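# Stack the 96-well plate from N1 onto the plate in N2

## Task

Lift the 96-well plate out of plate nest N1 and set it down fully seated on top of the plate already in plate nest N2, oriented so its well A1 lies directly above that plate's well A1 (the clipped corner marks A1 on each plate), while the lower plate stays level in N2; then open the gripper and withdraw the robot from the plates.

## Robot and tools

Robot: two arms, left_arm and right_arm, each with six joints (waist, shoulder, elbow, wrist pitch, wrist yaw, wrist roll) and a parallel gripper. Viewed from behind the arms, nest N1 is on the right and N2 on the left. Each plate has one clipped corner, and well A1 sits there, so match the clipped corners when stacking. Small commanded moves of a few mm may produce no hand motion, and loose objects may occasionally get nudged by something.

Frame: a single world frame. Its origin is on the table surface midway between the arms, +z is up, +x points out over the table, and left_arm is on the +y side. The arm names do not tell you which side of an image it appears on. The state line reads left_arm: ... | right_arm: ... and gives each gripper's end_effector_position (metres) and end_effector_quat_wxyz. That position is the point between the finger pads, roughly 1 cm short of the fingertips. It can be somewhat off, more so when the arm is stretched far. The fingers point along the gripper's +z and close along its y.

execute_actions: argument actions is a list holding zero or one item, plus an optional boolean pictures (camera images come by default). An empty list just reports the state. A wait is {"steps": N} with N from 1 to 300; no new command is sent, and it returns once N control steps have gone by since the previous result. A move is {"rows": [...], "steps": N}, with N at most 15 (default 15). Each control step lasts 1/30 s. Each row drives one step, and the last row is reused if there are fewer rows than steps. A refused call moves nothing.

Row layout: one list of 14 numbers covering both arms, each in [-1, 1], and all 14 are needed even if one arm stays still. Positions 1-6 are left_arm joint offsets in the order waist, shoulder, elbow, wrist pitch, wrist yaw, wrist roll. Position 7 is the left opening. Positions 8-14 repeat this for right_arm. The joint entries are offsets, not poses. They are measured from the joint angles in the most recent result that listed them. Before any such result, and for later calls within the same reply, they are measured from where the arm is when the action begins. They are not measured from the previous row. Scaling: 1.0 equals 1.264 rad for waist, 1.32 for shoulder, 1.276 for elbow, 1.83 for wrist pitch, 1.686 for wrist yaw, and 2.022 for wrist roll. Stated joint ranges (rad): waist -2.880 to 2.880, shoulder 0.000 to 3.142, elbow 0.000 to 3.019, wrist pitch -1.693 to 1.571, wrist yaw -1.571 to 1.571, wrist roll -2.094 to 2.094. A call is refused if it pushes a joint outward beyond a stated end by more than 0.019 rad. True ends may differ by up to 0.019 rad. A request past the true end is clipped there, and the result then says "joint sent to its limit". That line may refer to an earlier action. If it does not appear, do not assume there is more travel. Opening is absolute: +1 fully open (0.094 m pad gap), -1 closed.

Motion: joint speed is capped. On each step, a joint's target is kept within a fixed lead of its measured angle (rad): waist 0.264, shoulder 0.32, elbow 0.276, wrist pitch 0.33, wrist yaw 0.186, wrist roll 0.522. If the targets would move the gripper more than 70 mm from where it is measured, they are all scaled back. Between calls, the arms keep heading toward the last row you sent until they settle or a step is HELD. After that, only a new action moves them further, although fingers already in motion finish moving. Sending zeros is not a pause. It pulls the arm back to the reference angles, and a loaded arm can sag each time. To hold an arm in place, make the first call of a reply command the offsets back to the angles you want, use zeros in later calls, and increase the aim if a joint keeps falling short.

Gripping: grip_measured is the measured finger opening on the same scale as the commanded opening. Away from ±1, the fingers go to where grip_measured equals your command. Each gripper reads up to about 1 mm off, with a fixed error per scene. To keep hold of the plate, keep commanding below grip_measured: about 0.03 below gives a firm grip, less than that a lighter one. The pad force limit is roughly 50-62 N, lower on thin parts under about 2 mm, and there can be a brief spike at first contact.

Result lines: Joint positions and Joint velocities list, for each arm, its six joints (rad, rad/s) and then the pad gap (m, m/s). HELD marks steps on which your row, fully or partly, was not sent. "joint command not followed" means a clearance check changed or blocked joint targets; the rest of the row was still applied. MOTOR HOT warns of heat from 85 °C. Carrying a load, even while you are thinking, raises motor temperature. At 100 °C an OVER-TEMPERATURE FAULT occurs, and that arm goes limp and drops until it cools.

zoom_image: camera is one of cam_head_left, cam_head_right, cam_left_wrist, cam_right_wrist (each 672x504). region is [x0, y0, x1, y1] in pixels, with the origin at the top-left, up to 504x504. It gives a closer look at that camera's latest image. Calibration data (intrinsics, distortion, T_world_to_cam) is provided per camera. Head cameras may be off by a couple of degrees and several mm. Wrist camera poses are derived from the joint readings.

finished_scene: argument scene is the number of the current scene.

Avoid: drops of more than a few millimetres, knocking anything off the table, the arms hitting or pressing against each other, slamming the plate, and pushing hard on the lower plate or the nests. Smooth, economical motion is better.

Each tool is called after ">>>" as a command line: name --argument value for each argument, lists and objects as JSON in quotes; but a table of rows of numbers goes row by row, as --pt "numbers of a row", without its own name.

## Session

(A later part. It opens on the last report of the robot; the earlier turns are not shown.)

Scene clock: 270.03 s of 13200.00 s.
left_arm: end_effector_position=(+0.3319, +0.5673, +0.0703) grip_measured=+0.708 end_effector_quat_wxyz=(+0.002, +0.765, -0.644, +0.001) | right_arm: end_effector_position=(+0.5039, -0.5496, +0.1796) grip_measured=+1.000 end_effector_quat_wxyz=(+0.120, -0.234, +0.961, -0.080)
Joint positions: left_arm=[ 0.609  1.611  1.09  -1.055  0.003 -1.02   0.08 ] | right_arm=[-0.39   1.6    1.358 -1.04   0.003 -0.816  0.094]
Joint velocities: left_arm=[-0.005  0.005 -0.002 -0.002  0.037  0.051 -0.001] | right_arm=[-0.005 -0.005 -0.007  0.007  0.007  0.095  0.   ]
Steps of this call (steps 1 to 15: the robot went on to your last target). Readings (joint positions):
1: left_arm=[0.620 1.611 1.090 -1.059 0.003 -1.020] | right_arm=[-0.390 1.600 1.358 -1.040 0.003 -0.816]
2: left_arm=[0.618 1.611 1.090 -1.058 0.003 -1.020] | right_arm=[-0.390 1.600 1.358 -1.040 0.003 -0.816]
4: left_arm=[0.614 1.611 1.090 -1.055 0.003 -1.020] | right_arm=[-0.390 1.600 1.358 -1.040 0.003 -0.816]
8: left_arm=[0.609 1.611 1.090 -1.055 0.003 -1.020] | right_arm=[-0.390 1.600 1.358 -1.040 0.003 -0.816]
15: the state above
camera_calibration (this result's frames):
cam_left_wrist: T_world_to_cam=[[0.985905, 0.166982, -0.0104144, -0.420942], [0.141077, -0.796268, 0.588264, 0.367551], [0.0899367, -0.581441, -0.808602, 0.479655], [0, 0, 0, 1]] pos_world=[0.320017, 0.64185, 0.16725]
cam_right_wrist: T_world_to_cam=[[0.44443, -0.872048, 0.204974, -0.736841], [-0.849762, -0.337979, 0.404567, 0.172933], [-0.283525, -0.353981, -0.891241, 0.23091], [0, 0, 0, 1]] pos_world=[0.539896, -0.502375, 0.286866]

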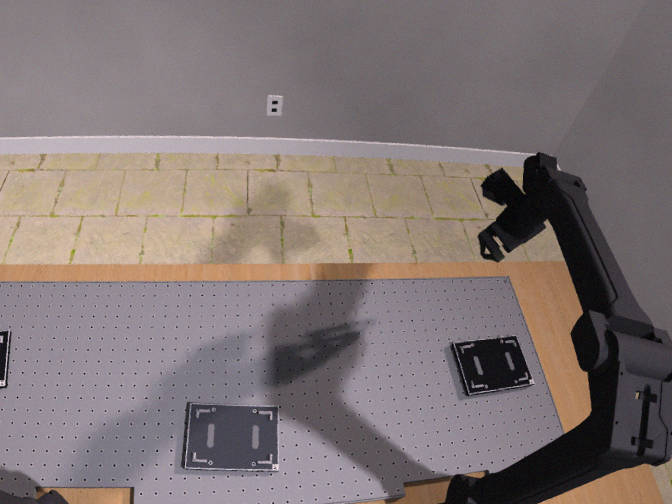

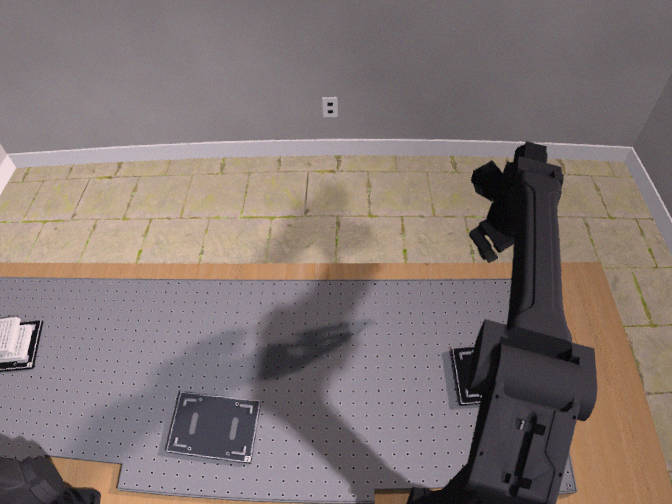

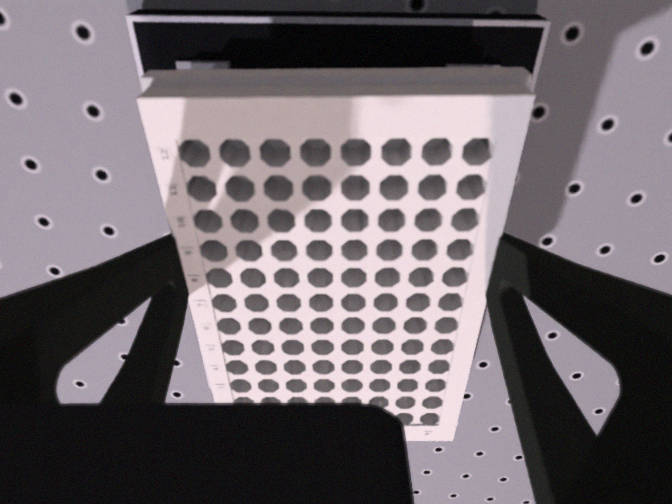

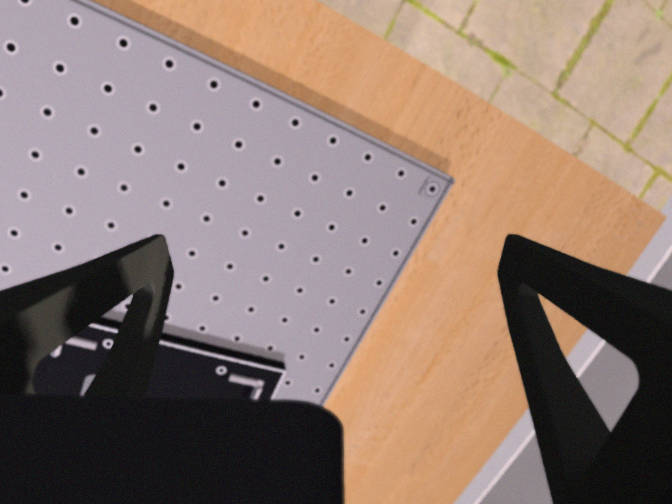

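>>> execute_actions --actions '[{"rows":[[-0.005,0,-0.003,0.004,0,0,0.67,0,0,0.01,0,0,0,1],[-0.01,0,-0.006,0.007,0,0,0.67,0,0,0.01,0,0,0,1],[-0.015,0,-0.009,0.01,0,0,0.67,0,0,0.01,0,0,0,1],[-0.015,0,-0.012,0.013,0,0,0.67,0,0,0.01,0,0,0,1],[-0.015,0,-0.015,0.016,0,0,0.67,0,0,0.01,0,0,0,1],[-0.015,0,-0.018,0.019,0,0,0.67,0,0,0.01,0,0,0,1],[-0.015,0,-0.021,0.022,0,0,0.67,0,0,0.01,0,0,0,1],[-0.015,0,-0.021,0.024,0,0,0.67,0,0,0.01,0,0,0,1]]}]' --pictures false

>>> execute_actions --actions '[{"steps":10}]'

>>> zoom_image --camera "cam_left_wrist" --region '[85, 0, 589, 140]'

Scene clock: 288.17 s of 13200.00 s.
left_arm: end_effector_position=(+0.3326, +0.5599, +0.0618) grip_measured=+0.708 end_effector_quat_wxyz=(+0.001, +0.760, -0.650, +0.001) | right_arm: end_effector_position=(+0.5039, -0.5496, +0.1796) grip_measured=+1.000 end_effector_quat_wxyz=(+0.120, -0.234, +0.961, -0.080)
Joint positions: left_arm=[ 0.595  1.611  1.065 -1.026  0.003 -1.02   0.08 ] | right_arm=[-0.39   1.6    1.358 -1.04   0.003 -0.816  0.094]
Joint velocities: left_arm=[-0.005 -0.015  0.007 -0.022 -0.007 -0.022  0.   ] | right_arm=[-0.005  0.005 -0.002 -0.007 -0.022  0.007  0.   ]
Steps of this call (steps 1 to 15: the robot went on to your last target; steps 16 to 90: nothing new was sent; then 14.63 s passed at rest; steps 91 to 105: all 15 steps of this action). Readings (joint positions):
91: left_arm=[0.609 1.611 1.090 -1.055 0.003 -1.020] | right_arm=[-0.390 1.600 1.358 -1.040 0.003 -0.816]
92: left_arm=[0.609 1.611 1.090 -1.055 0.003 -1.020] | right_arm=[-0.390 1.600 1.358 -1.040 0.003 -0.816]
94: left_arm=[0.606 1.611 1.086 -1.051 0.003 -1.020] | right_arm=[-0.390 1.600 1.358 -1.040 0.003 -0.816]
98: left_arm=[0.598 1.611 1.071 -1.034 0.003 -1.020] | right_arm=[-0.390 1.600 1.358 -1.040 0.003 -0.816]
105: the state above

Scene clock: 288.50 s of 13200.00 s.
left_arm: end_effector_position=(+0.3326, +0.5599, +0.0618) grip_measured=+0.708 end_effector_quat_wxyz=(+0.001, +0.760, -0.650, +0.001) | right_arm: end_effector_position=(+0.5039, -0.5496, +0.1796) grip_measured=+1.000 end_effector_quat_wxyz=(+0.120, -0.234, +0.961, -0.080)
Joint positions: left_arm=[ 0.595  1.611  1.065 -1.026  0.003 -1.02   0.08 ] | right_arm=[-0.39   1.6    1.358 -1.04   0.003 -0.816  0.094]
Joint velocities: left_arm=[ 0.015 -0.015  0.002  0.012  0.007 -0.007 -0.001] | right_arm=[-0.005  0.005 -0.007  0.017 -0.051 -0.066  0.   ]
Steps of this call (steps 1 to 10: the robot went on to your last target). Readings (joint positions):
1: left_arm=[0.595 1.611 1.065 -1.026 0.003 -1.020] | right_arm=[-0.390 1.600 1.358 -1.040 0.003 -0.816]
2: left_arm=[0.595 1.611 1.065 -1.026 0.003 -1.020] | right_arm=[-0.390 1.600 1.358 -1.040 0.003 -0.816]
4: left_arm=[0.595 1.611 1.065 -1.026 0.003 -1.020] | right_arm=[-0.390 1.600 1.358 -1.040 0.003 -0.816]
8: left_arm=[0.595 1.611 1.065 -1.026 0.003 -1.020] | right_arm=[-0.390 1.600 1.358 -1.040 0.003 -0.816]
10: the state above
camera_calibration (this result's frames):
cam_left_wrist: T_world_to_cam=[[0.988185, 0.153068, -0.00781814, -0.413658], [0.128461, -0.799345, 0.58698, 0.372542], [0.0835984, -0.581049, -0.809564, 0.470311], [0, 0, 0, 1]] pos_world=[0.321596, 0.634381, 0.158838]
cam_right_wrist: T_world_to_cam=[[0.44443, -0.872048, 0.204974, -0.736841], [-0.849762, -0.337979, 0.404567, 0.172933], [-0.283525, -0.353981, -0.891241, 0.23091], [0, 0, 0, 1]] pos_world=[0.539896, -0.502375, 0.286866]

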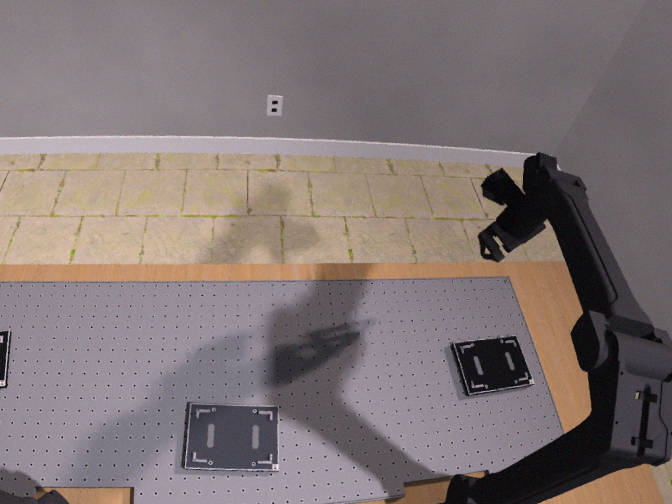

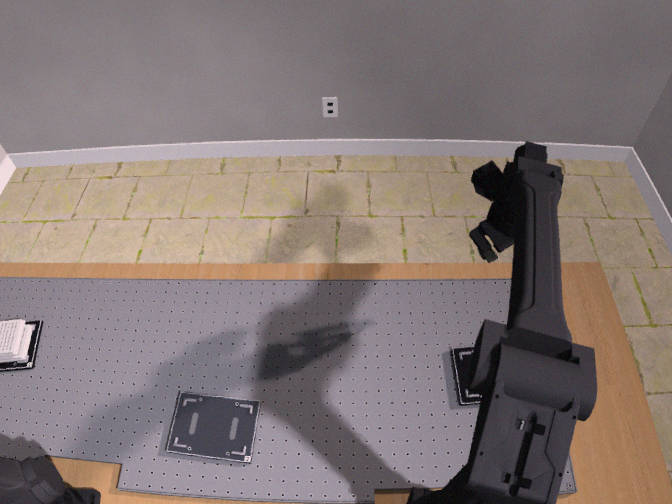

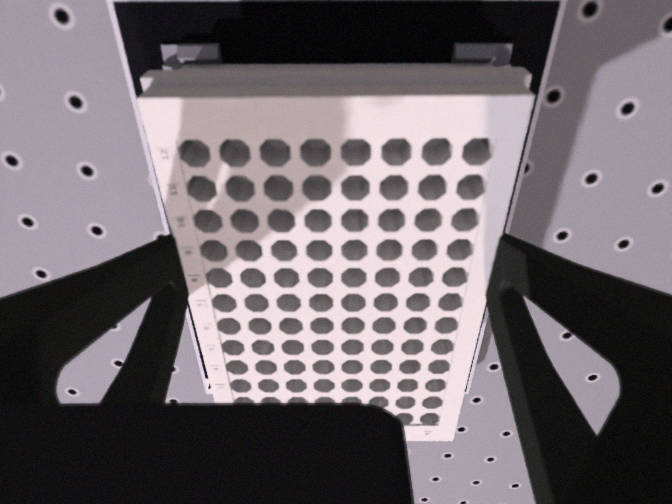

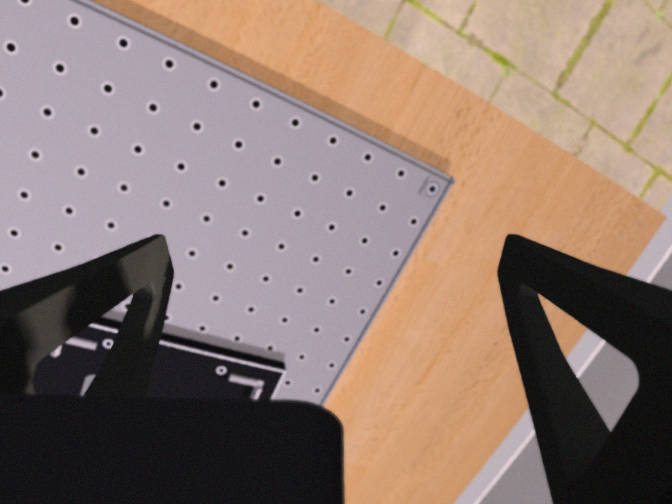

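Region (85, 0, 589, 140) of cam_left_wrist's 672x504 image, scaled by 1.000.

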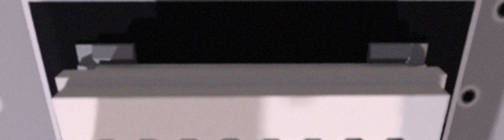

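>>> zoom_image --camera "cam_left_wrist" --region '[120, 20, 240, 110]'

>>> zoom_image --camera "cam_left_wrist" --region '[434, 20, 554, 110]'

Region (120, 20, 240, 110) of cam_left_wrist's 672x504 image, scaled by 4.200, with more detail than that image has; it fills the top 378 rows of this view, and the rest is white.

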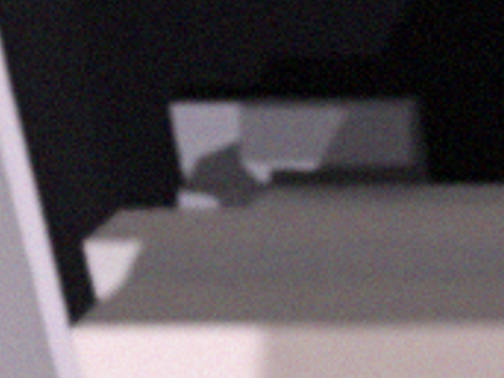

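Region (434, 20, 554, 110) of cam_left_wrist's 672x504 image, scaled by 4.200, with more detail than that image has; it fills the top 378 rows of this view, and the rest is white.

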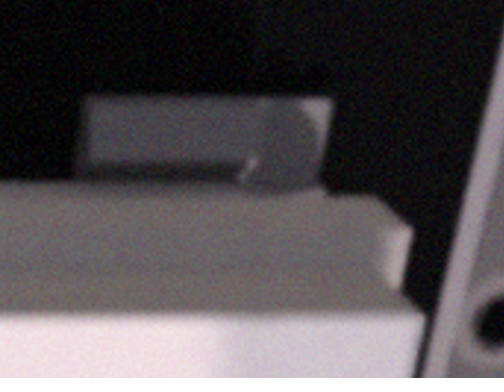

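>>> execute_actions --actions '[{"rows":[[-0.006,0,-0.003,0,0,-0.005,0.67,0,0,0.01,0,0,0,1],[-0.012,0,-0.007,0,0,-0.01,0.67,0,0,0.01,0,0,0,1]]}]'

>>> zoom_image --camera "cam_left_wrist" --region '[120, 10, 240, 100]'

>>> zoom_image --camera "cam_left_wrist" --region '[434, 10, 554, 100]'

Scene clock: 319.87 s of 13200.00 s.
left_arm: end_effector_position=(+0.3330, +0.5552, +0.0598) grip_measured=+0.708 end_effector_quat_wxyz=(+0.004, +0.759, -0.651, +0.001) | right_arm: end_effector_position=(+0.5039, -0.5496, +0.1796) grip_measured=+1.000 end_effector_quat_wxyz=(+0.120, -0.234, +0.961, -0.080)
Joint positions: left_arm=[ 0.586  1.611  1.058 -1.026  0.003 -1.024  0.08 ] | right_arm=[-0.39   1.6    1.358 -1.04   0.003 -0.816  0.094]
Joint velocities: left_arm=[-0.005 -0.015 -0.007 -0.002 -0.022 -0.022 -0.001] | right_arm=[ 0.005 -0.005  0.002 -0.007  0.022 -0.095  0.   ]
Steps of this call (steps 1 to 15: the robot went on to your last target; steps 16 to 90: nothing new was sent; then 27.87 s passed at rest; steps 91 to 105: all 15 steps of this action). Readings (joint positions):
91: left_arm=[0.595 1.611 1.065 -1.026 0.003 -1.020] | right_arm=[-0.390 1.600 1.358 -1.040 0.003 -0.816]
92: left_arm=[0.595 1.611 1.064 -1.026 0.003 -1.021] | right_arm=[-0.390 1.600 1.358 -1.040 0.003 -0.816]
94: left_arm=[0.593 1.611 1.062 -1.026 0.003 -1.022] | right_arm=[-0.390 1.600 1.358 -1.040 0.003 -0.816]
98: left_arm=[0.587 1.611 1.058 -1.026 0.003 -1.024] | right_arm=[-0.390 1.600 1.358 -1.040 0.003 -0.816]
105: the state above
camera_calibration (this result's frames):
cam_left_wrist: T_world_to_cam=[[0.988769, 0.148879, -0.0130409, -0.41087], [0.127865, -0.797567, 0.589524, 0.36901], [0.0773667, -0.58457, -0.807646, 0.469899], [0, 0, 0, 1]] pos_world=[0.322717, 0.630169, 0.156614]
cam_right_wrist: T_world_to_cam=[[0.44443, -0.872048, 0.204974, -0.736841], [-0.849762, -0.337979, 0.404567, 0.172933], [-0.283525, -0.353981, -0.891241, 0.23091], [0, 0, 0, 1]] pos_world=[0.539896, -0.502375, 0.286866]

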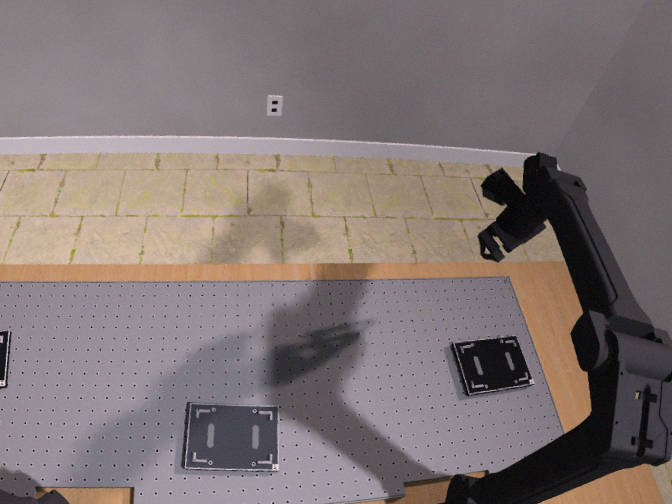

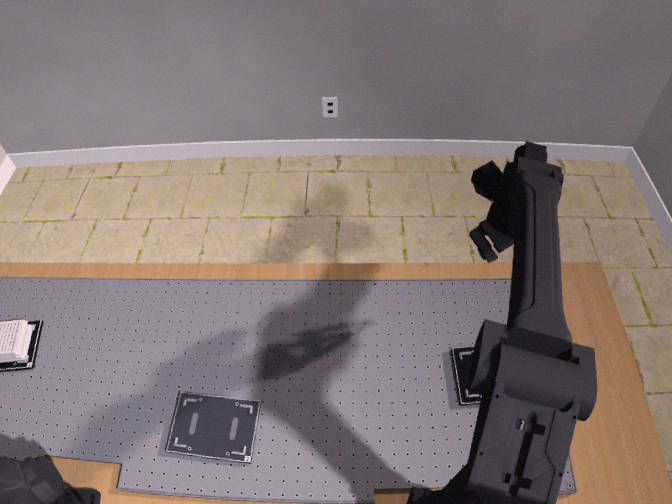

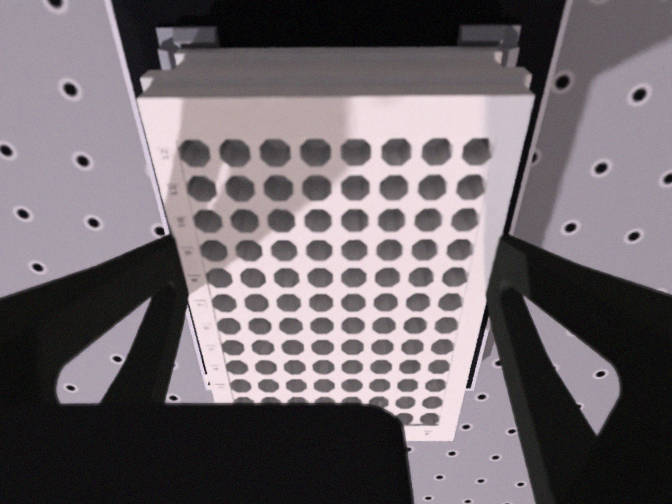

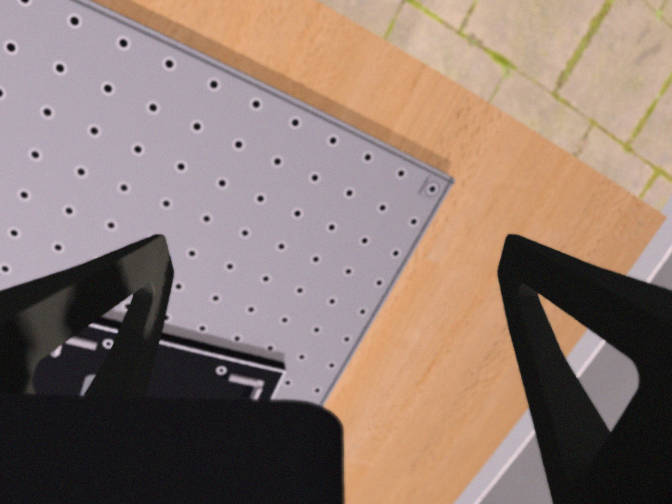

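Region (120, 10, 240, 100) of cam_left_wrist's 672x504 image, scaled by 4.200, with more detail than that image has; it fills the top 378 rows of this view, and the rest is white.

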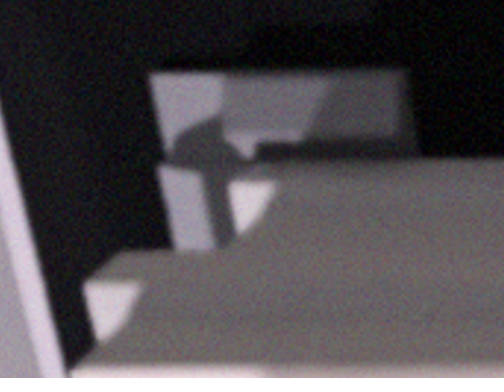

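Region (434, 10, 554, 100) of cam_left_wrist's 672x504 image, scaled by 4.200, with more detail than that image has; it fills the top 378 rows of this view, and the rest is white.

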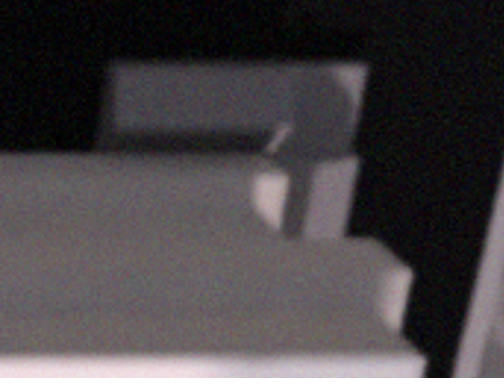

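>>> execute_actions --actions '[{"rows":[[-0.006,0,-0.002,0.008,0,0,0.67,0,0,0.01,0,0,0,1],[-0.006,0,-0.004,0.011,0,0,0.67,0,0,0.01,0,0,0,1],[-0.006,0,-0.007,0.014,0,0,0.67,0,0,0.01,0,0,0,1],[-0.006,0,-0.009,0.017,0,0,0.67,0,0,0.01,0,0,0,1],[-0.006,0,-0.011,0.02,0,0,0.67,0,0,0.01,0,0,0,1],[-0.006,0,-0.013,0.023,0,0,0.67,0,0,0.01,0,0,0,1]]}]'

>>> zoom_image --camera "cam_left_wrist" --region '[120, 10, 240, 100]'

>>> zoom_image --camera "cam_left_wrist" --region '[434, 10, 554, 100]'

Scene clock: 340.37 s of 13200.00 s.
left_arm: end_effector_position=(+0.3332, +0.5555, +0.0552) grip_measured=+0.708 end_effector_quat_wxyz=(-0.002, +0.759, -0.651, +0.002) | right_arm: end_effector_position=(+0.5039, -0.5496, +0.1796) grip_measured=+1.000 end_effector_quat_wxyz=(+0.120, -0.234, +0.961, -0.080)
Joint positions: left_arm=[ 0.586  1.611  1.044 -0.999  0.003 -1.025  0.08 ] | right_arm=[-0.39   1.6    1.358 -1.04   0.003 -0.816  0.094]
Joint velocities: left_arm=[-0.015  0.005  0.012 -0.022 -0.022 -0.037 -0.   ] | right_arm=[-0.005  0.005  0.017  0.007  0.007  0.007  0.   ]
Steps of this call (steps 1 to 15: the robot went on to your last target; steps 16 to 90: nothing new was sent; then 17.00 s passed at rest; steps 91 to 105: all 15 steps of this action). Readings (joint positions):
91: left_arm=[0.586 1.611 1.058 -1.026 0.003 -1.025] | right_arm=[-0.390 1.600 1.358 -1.040 0.003 -0.816]
92: left_arm=[0.586 1.611 1.058 -1.025 0.003 -1.025] | right_arm=[-0.390 1.600 1.358 -1.040 0.003 -0.816]
94: left_arm=[0.586 1.611 1.056 -1.017 0.003 -1.025] | right_arm=[-0.390 1.600 1.358 -1.040 0.003 -0.816]
98: left_arm=[0.586 1.611 1.047 -1.001 0.003 -1.025] | right_arm=[-0.390 1.600 1.358 -1.040 0.003 -0.816]
105: the state above
camera_calibration (this result's frames):
cam_left_wrist: T_world_to_cam=[[0.988787, 0.149319, -0.00197565, -0.412069], [0.122341, -0.802412, 0.584096, 0.376674], [0.0856312, -0.577788, -0.811682, 0.460009], [0, 0, 0, 1]] pos_world=[0.321975, 0.629566, 0.152553]
cam_right_wrist: T_world_to_cam=[[0.44443, -0.872048, 0.204974, -0.736841], [-0.849762, -0.337979, 0.404567, 0.172933], [-0.283525, -0.353981, -0.891241, 0.23091], [0, 0, 0, 1]] pos_world=[0.539896, -0.502375, 0.286866]

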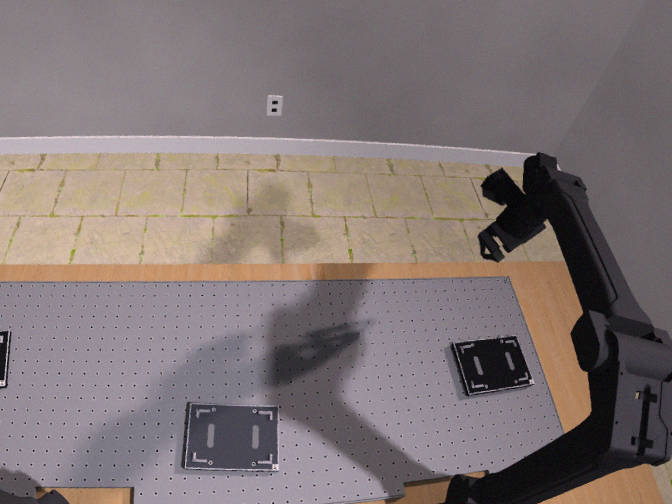

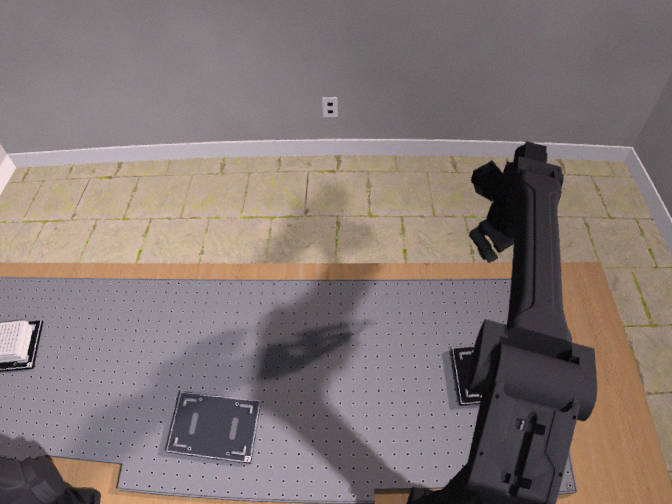

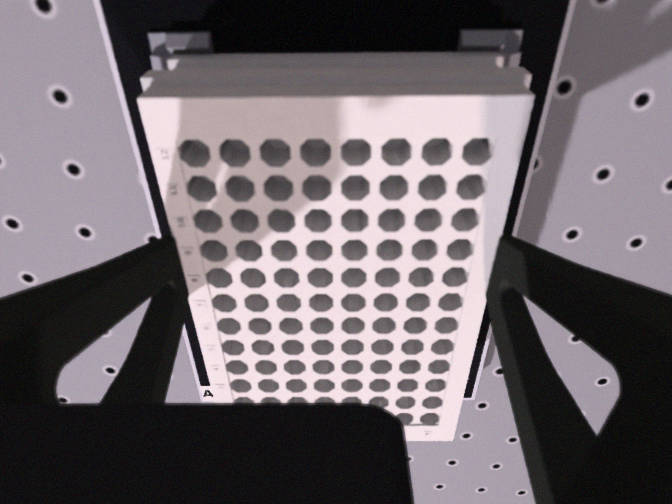

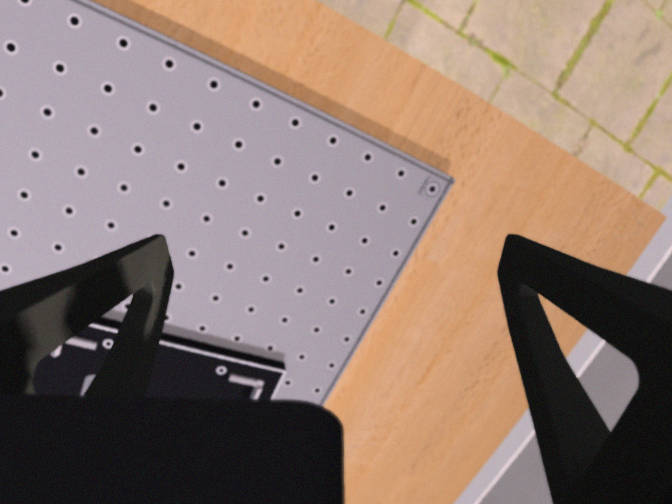

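Region (120, 10, 240, 100) of cam_left_wrist's 672x504 image, scaled by 4.200, with more detail than that image has; it fills the top 378 rows of this view, and the rest is white.

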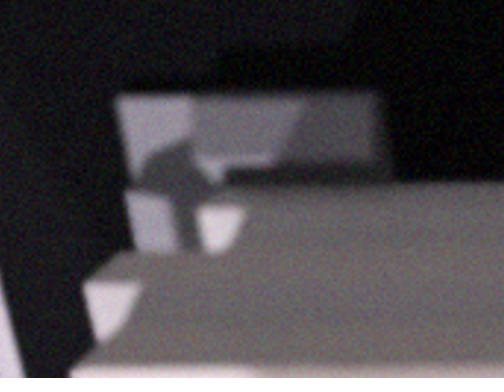

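Region (434, 10, 554, 100) of cam_left_wrist's 672x504 image, scaled by 4.200, with more detail than that image has; it fills the top 378 rows of this view, and the rest is white.

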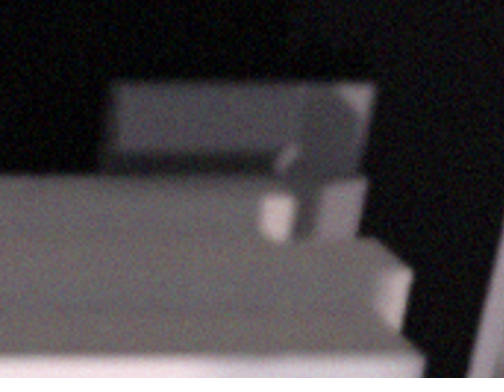

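>>> execute_actions --actions '[{"rows":[[-0.008,0,-0.004,0,0,0,0.67,0,0,0.01,0,0,0,1]]}]'

>>> zoom_image --camera "cam_left_wrist" --region '[120, 10, 240, 100]'

>>> zoom_image --camera "cam_left_wrist" --region '[434, 10, 554, 100]'

Scene clock: 350.20 s of 13200.00 s.
left_arm: end_effector_position=(+0.3339, +0.5547, +0.0552) grip_measured=+0.708 end_effector_quat_wxyz=(-0.002, +0.758, -0.652, +0.002) | right_arm: end_effector_position=(+0.5039, -0.5496, +0.1796) grip_measured=+1.000 end_effector_quat_wxyz=(+0.120, -0.234, +0.961, -0.080)
Joint positions: left_arm=[ 0.584  1.611  1.044 -0.999  0.003 -1.025  0.08 ] | right_arm=[-0.39   1.6    1.358 -1.04   0.003 -0.816  0.094]
Joint velocities: left_arm=[-0.005  0.015  0.007 -0.007  0.007 -0.007  0.   ] | right_arm=[-0.015 -0.005 -0.007 -0.002  0.007 -0.007  0.   ]
Steps of this call (steps 1 to 15: the robot went on to your last target; steps 16 to 90: nothing new was sent; then 6.33 s passed at rest; steps 91 to 105: all 15 steps of this action). Readings (joint positions):
91: left_arm=[0.586 1.611 1.044 -0.999 0.003 -1.025] | right_arm=[-0.390 1.600 1.358 -1.040 0.003 -0.816]
92: left_arm=[0.586 1.611 1.044 -0.999 0.003 -1.025] | right_arm=[-0.390 1.600 1.358 -1.040 0.003 -0.816]
94: left_arm=[0.585 1.611 1.044 -0.999 0.003 -1.025] | right_arm=[-0.390 1.600 1.358 -1.040 0.003 -0.816]
98: left_arm=[0.584 1.611 1.044 -0.999 0.003 -1.025] | right_arm=[-0.390 1.600 1.358 -1.040 0.003 -0.816]
105: the state above
camera_calibration (this result's frames):
cam_left_wrist: T_world_to_cam=[[0.989126, 0.147055, -0.00197565, -0.411435], [0.120504, -0.80269, 0.584096, 0.376761], [0.0843086, -0.577983, -0.811682, 0.46007], [0, 0, 0, 1]] pos_world=[0.322773, 0.628838, 0.152553]
cam_right_wrist: T_world_to_cam=[[0.44443, -0.872048, 0.204974, -0.736841], [-0.849762, -0.337979, 0.404567, 0.172933], [-0.283525, -0.353981, -0.891241, 0.23091], [0, 0, 0, 1]] pos_world=[0.539896, -0.502375, 0.286866]

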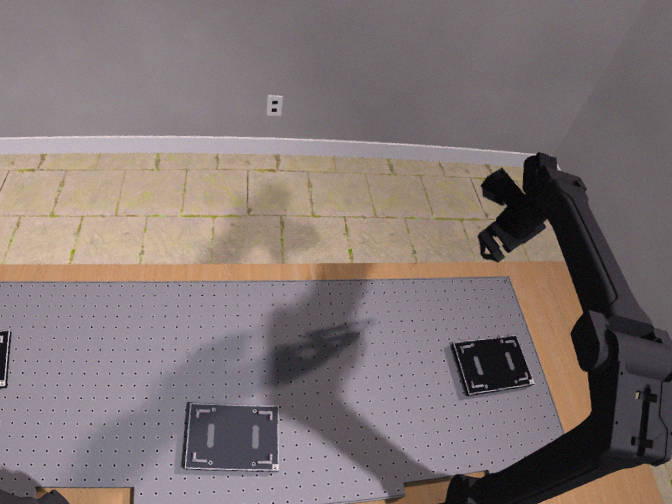

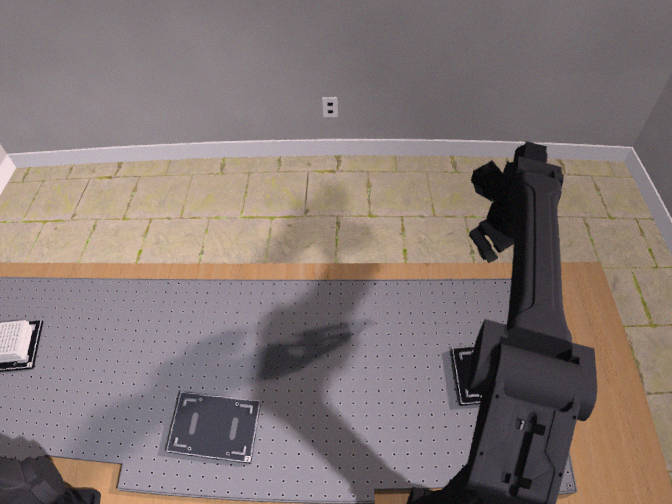

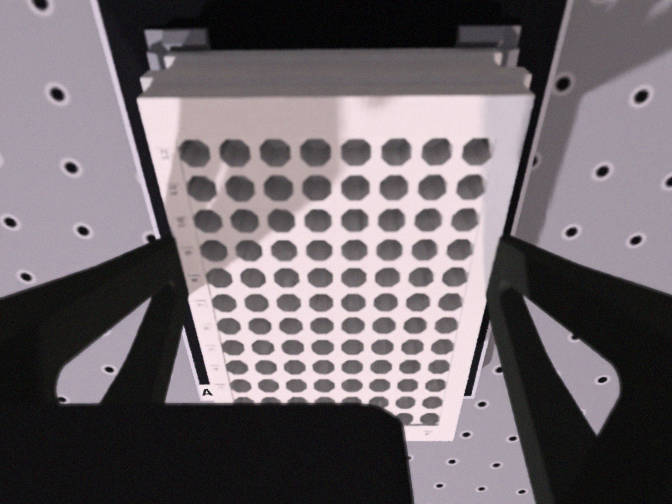

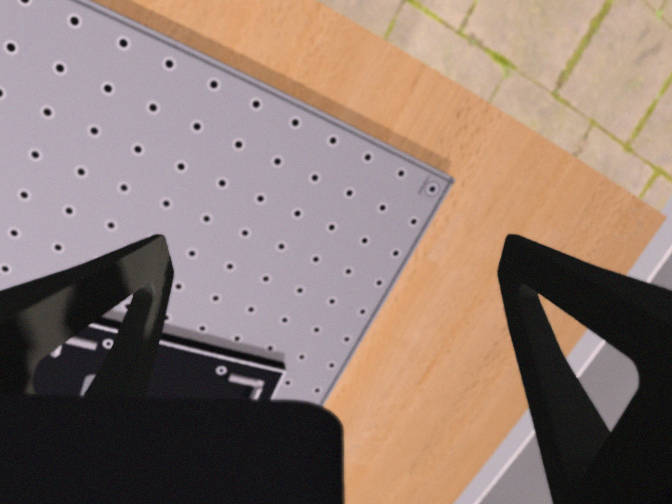

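Region (120, 10, 240, 100) of cam_left_wrist's 672x504 image, scaled by 4.200, with more detail than that image has; it fills the top 378 rows of this view, and the rest is white.

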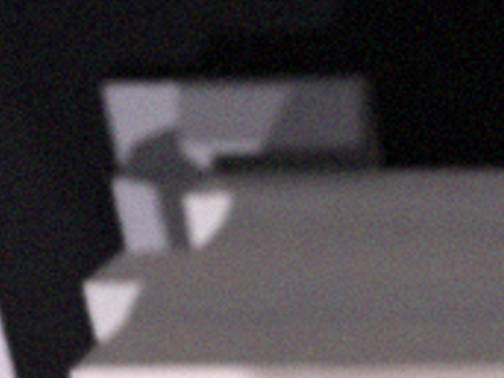

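Region (434, 10, 554, 100) of cam_left_wrist's 672x504 image, scaled by 4.200, with more detail than that image has; it fills the top 378 rows of this view, and the rest is white.

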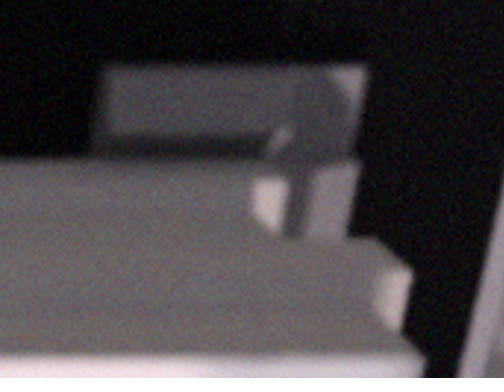

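>>> execute_actions --actions '[{"rows":[[0,0.01,0,0,0,0,0.67,0,0,0.01,0,0,0,1],[0,0.012,0,0,0,0,0.67,0,0,0.01,0,0,0,1],[0,0.014,0,0,0,0,0.67,0,0,0.01,0,0,0,1],[0,0.016,0,0,0,0,0.67,0,0,0.01,0,0,0,1],[0,0.018,0,0,0,0,0.67,0,0,0.01,0,0,0,1],[0,0.02,0,0,0,0,0.67,0,0,0.01,0,0,0,1]]}]'

>>> zoom_image --camera "cam_left_wrist" --region '[120, 10, 240, 100]'

>>> zoom_image --camera "cam_left_wrist" --region '[434, 10, 554, 100]'

Scene clock: 358.60 s of 13200.00 s.
left_arm: end_effector_position=(+0.3332, +0.5541, +0.0504) grip_measured=+0.708 end_effector_quat_wxyz=(+0.003, +0.758, -0.652, +0.001) | right_arm: end_effector_position=(+0.5039, -0.5496, +0.1796) grip_measured=+1.000 end_effector_quat_wxyz=(+0.120, -0.234, +0.961, -0.080)
Joint positions: left_arm=[ 0.584  1.623  1.044 -0.999  0.003 -1.025  0.08 ] | right_arm=[-0.39   1.6    1.358 -1.04   0.003 -0.816  0.094]
Joint velocities: left_arm=[-0.005 -0.005 -0.002 -0.012 -0.037 -0.007  0.   ] | right_arm=[-0.015 -0.015 -0.012 -0.002 -0.007 -0.007  0.   ]
Steps of this call (steps 1 to 15: the robot went on to your last target; steps 16 to 90: nothing new was sent; then 4.90 s passed at rest; steps 91 to 105: all 15 steps of this action). Readings (joint positions):
91: left_arm=[0.584 1.611 1.044 -0.999 0.003 -1.025] | right_arm=[-0.390 1.600 1.358 -1.040 0.003 -0.816]
92: left_arm=[0.584 1.611 1.044 -0.999 0.003 -1.025] | right_arm=[-0.390 1.600 1.358 -1.040 0.003 -0.816]
94: left_arm=[0.584 1.611 1.044 -0.999 0.003 -1.025] | right_arm=[-0.390 1.600 1.358 -1.040 0.003 -0.816]
98: left_arm=[0.584 1.617 1.044 -0.999 0.003 -1.025] | right_arm=[-0.390 1.600 1.358 -1.040 0.003 -0.816]
105: the state above
camera_calibration (this result's frames):
cam_left_wrist: T_world_to_cam=[[0.989063, 0.147002, -0.0120669, -0.410101], [0.125827, -0.798242, 0.589047, 0.37469], [0.0769588, -0.584123, -0.808008, 0.461556], [0, 0, 0, 1]] pos_world=[0.322948, 0.628985, 0.147282]
cam_right_wrist: T_world_to_cam=[[0.44443, -0.872048, 0.204974, -0.736841], [-0.849762, -0.337979, 0.404567, 0.172933], [-0.283525, -0.353981, -0.891241, 0.23091], [0, 0, 0, 1]] pos_world=[0.539896, -0.502375, 0.286866]

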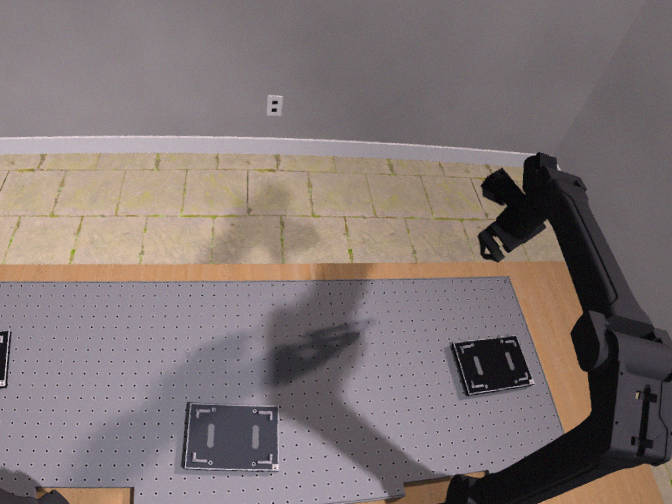

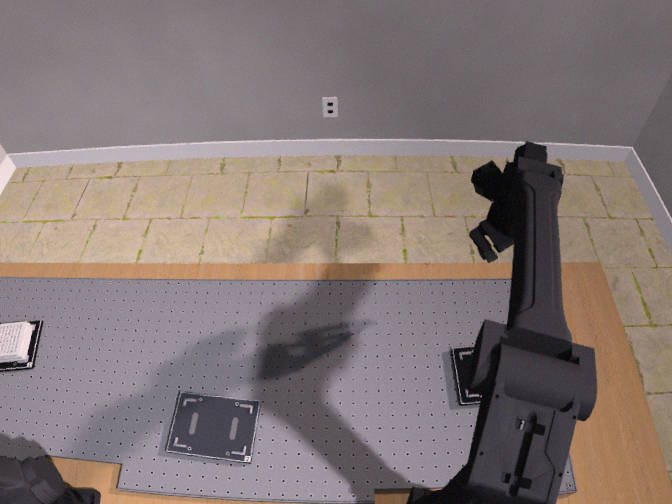

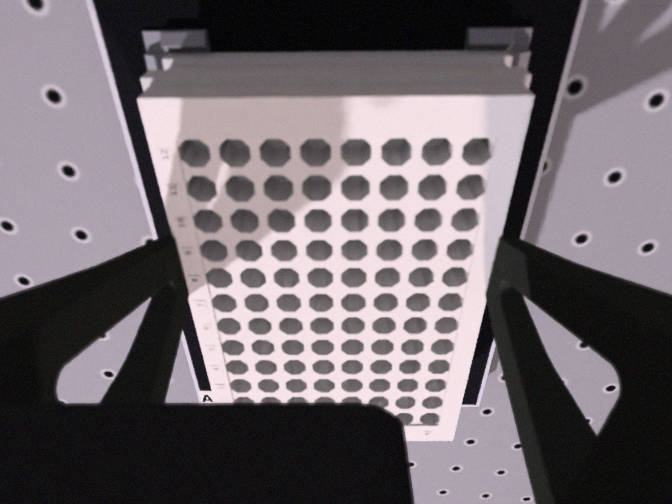

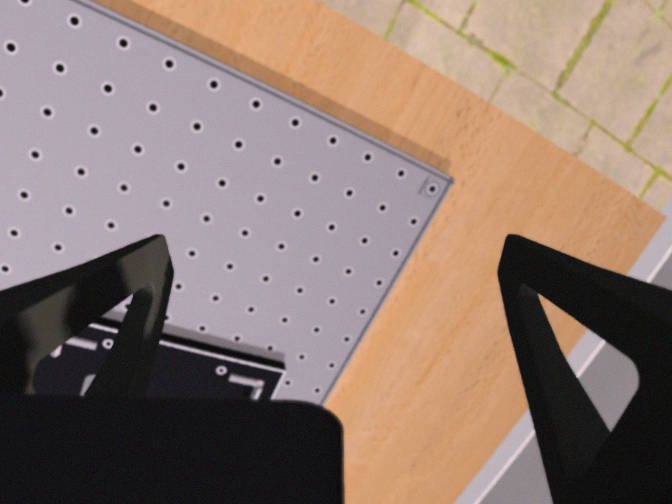

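Region (120, 10, 240, 100) of cam_left_wrist's 672x504 image, scaled by 4.200, with more detail than that image has; it fills the top 378 rows of this view, and the rest is white.

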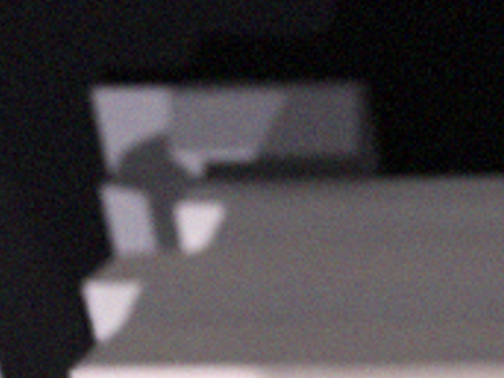

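Region (434, 10, 554, 100) of cam_left_wrist's 672x504 image, scaled by 4.200, with more detail than that image has; it fills the top 378 rows of this view, and the rest is white.

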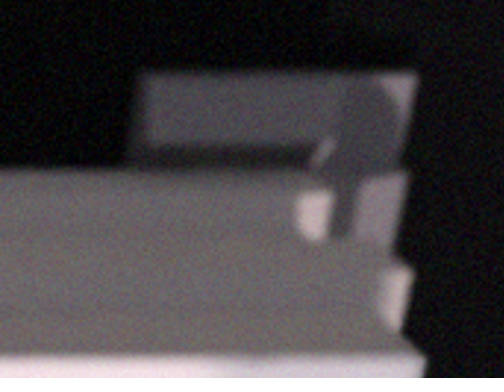

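>>> execute_actions --actions '[{"rows":[[0,0.01,0,0.006,0,0,0.67,0,0,0.01,0,0,0,1],[0,0.012,0,0.007,0,0,0.67,0,0,0.01,0,0,0,1],[0,0.014,0,0.008,0,0,0.67,0,0,0.01,0,0,0,1],[0,0.016,0,0.009,0,0,0.67,0,0,0.01,0,0,0,1],[0,0.018,0,0.009,0,0,0.67,0,0,0.01,0,0,0,1]]}]'

>>> zoom_image --camera "cam_left_wrist" --region '[120, 10, 240, 100]'

>>> zoom_image --camera "cam_left_wrist" --region '[434, 10, 554, 100]'

Scene clock: 366.60 s of 13200.00 s.
left_arm: end_effector_position=(+0.3333, +0.5542, +0.0487) grip_measured=+0.708 end_effector_quat_wxyz=(+0.005, +0.758, -0.652, +0.001) | right_arm: end_effector_position=(+0.5039, -0.5496, +0.1796) grip_measured=+1.000 end_effector_quat_wxyz=(+0.120, -0.234, +0.961, -0.080)
Joint positions: left_arm=[ 0.584  1.627  1.044 -0.997  0.003 -1.025  0.08 ] | right_arm=[-0.39   1.6    1.358 -1.04   0.003 -0.816  0.094]
Joint velocities: left_arm=[ 0.005 -0.015 -0.012  0.002 -0.022 -0.037  0.001] | right_arm=[-0.005  0.005  0.002 -0.022  0.037  0.007  0.   ]
Steps of this call (steps 1 to 15: the robot went on to your last target; steps 16 to 90: nothing new was sent; then 4.50 s passed at rest; steps 91 to 105: all 15 steps of this action). Readings (joint positions):
91: left_arm=[0.584 1.623 1.044 -0.999 0.003 -1.025] | right_arm=[-0.390 1.600 1.358 -1.040 0.003 -0.816]
92: left_arm=[0.584 1.623 1.044 -0.999 0.003 -1.025] | right_arm=[-0.390 1.600 1.358 -1.040 0.003 -0.816]
94: left_arm=[0.584 1.623 1.044 -0.999 0.003 -1.025] | right_arm=[-0.390 1.600 1.358 -1.040 0.003 -0.816]
98: left_arm=[0.584 1.627 1.044 -0.997 0.003 -1.025] | right_arm=[-0.390 1.600 1.358 -1.040 0.003 -0.816]
105: the state above
camera_calibration (this result's frames):
cam_left_wrist: T_world_to_cam=[[0.98904, 0.146983, -0.0140199, -0.410118], [0.126863, -0.797377, 0.589996, 0.374878], [0.0755402, -0.585308, -0.807284, 0.461312], [0, 0, 0, 1]] pos_world=[0.323218, 0.62921, 0.145484]
cam_right_wrist: T_world_to_cam=[[0.44443, -0.872048, 0.204974, -0.736841], [-0.849762, -0.337979, 0.404567, 0.172933], [-0.283525, -0.353981, -0.891241, 0.23091], [0, 0, 0, 1]] pos_world=[0.539896, -0.502375, 0.286866]

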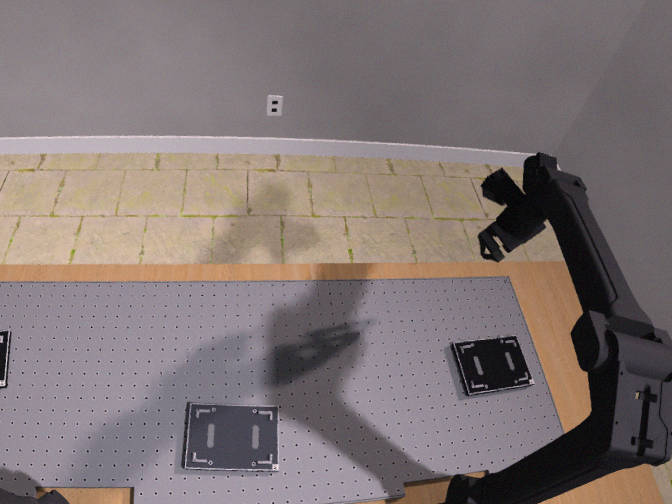

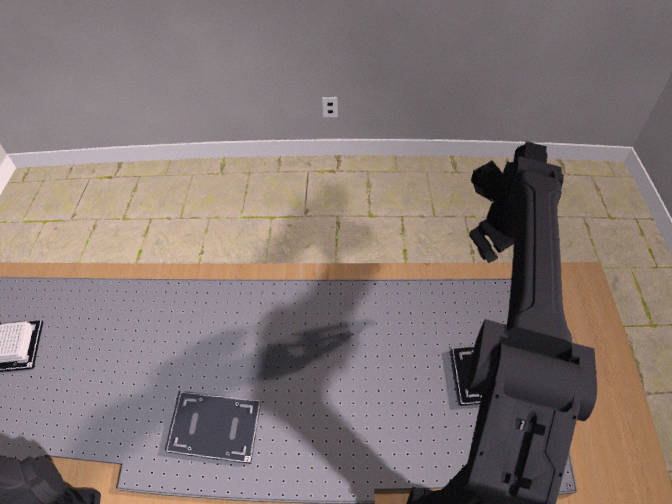

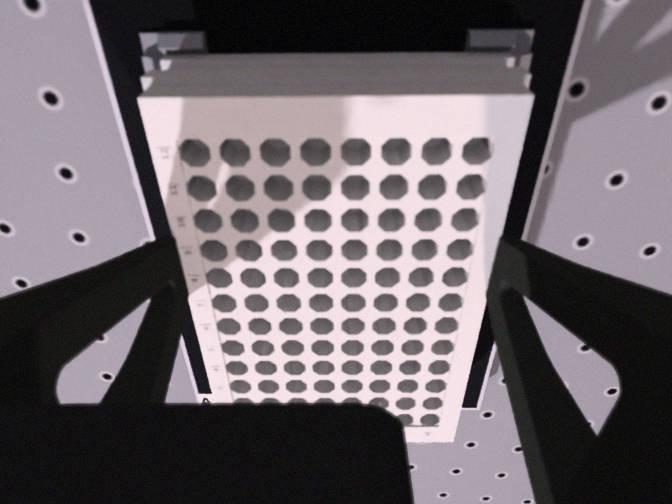

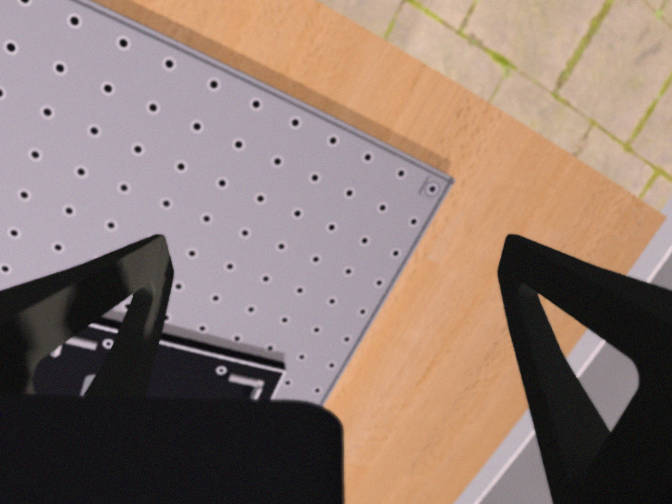

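Region (120, 10, 240, 100) of cam_left_wrist's 672x504 image, scaled by 4.200, with more detail than that image has; it fills the top 378 rows of this view, and the rest is white.

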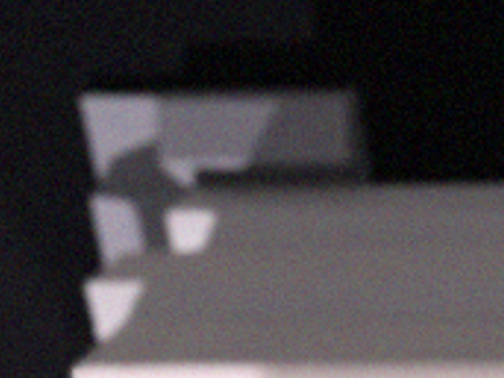

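Region (434, 10, 554, 100) of cam_left_wrist's 672x504 image, scaled by 4.200, with more detail than that image has; it fills the top 378 rows of this view, and the rest is white.

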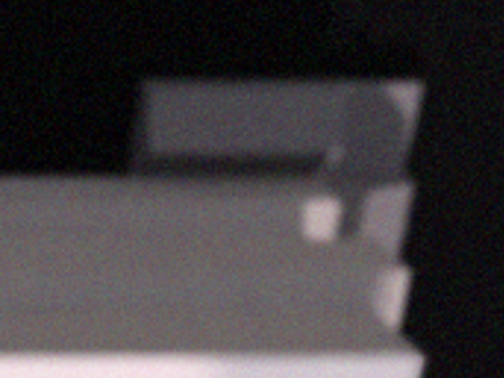

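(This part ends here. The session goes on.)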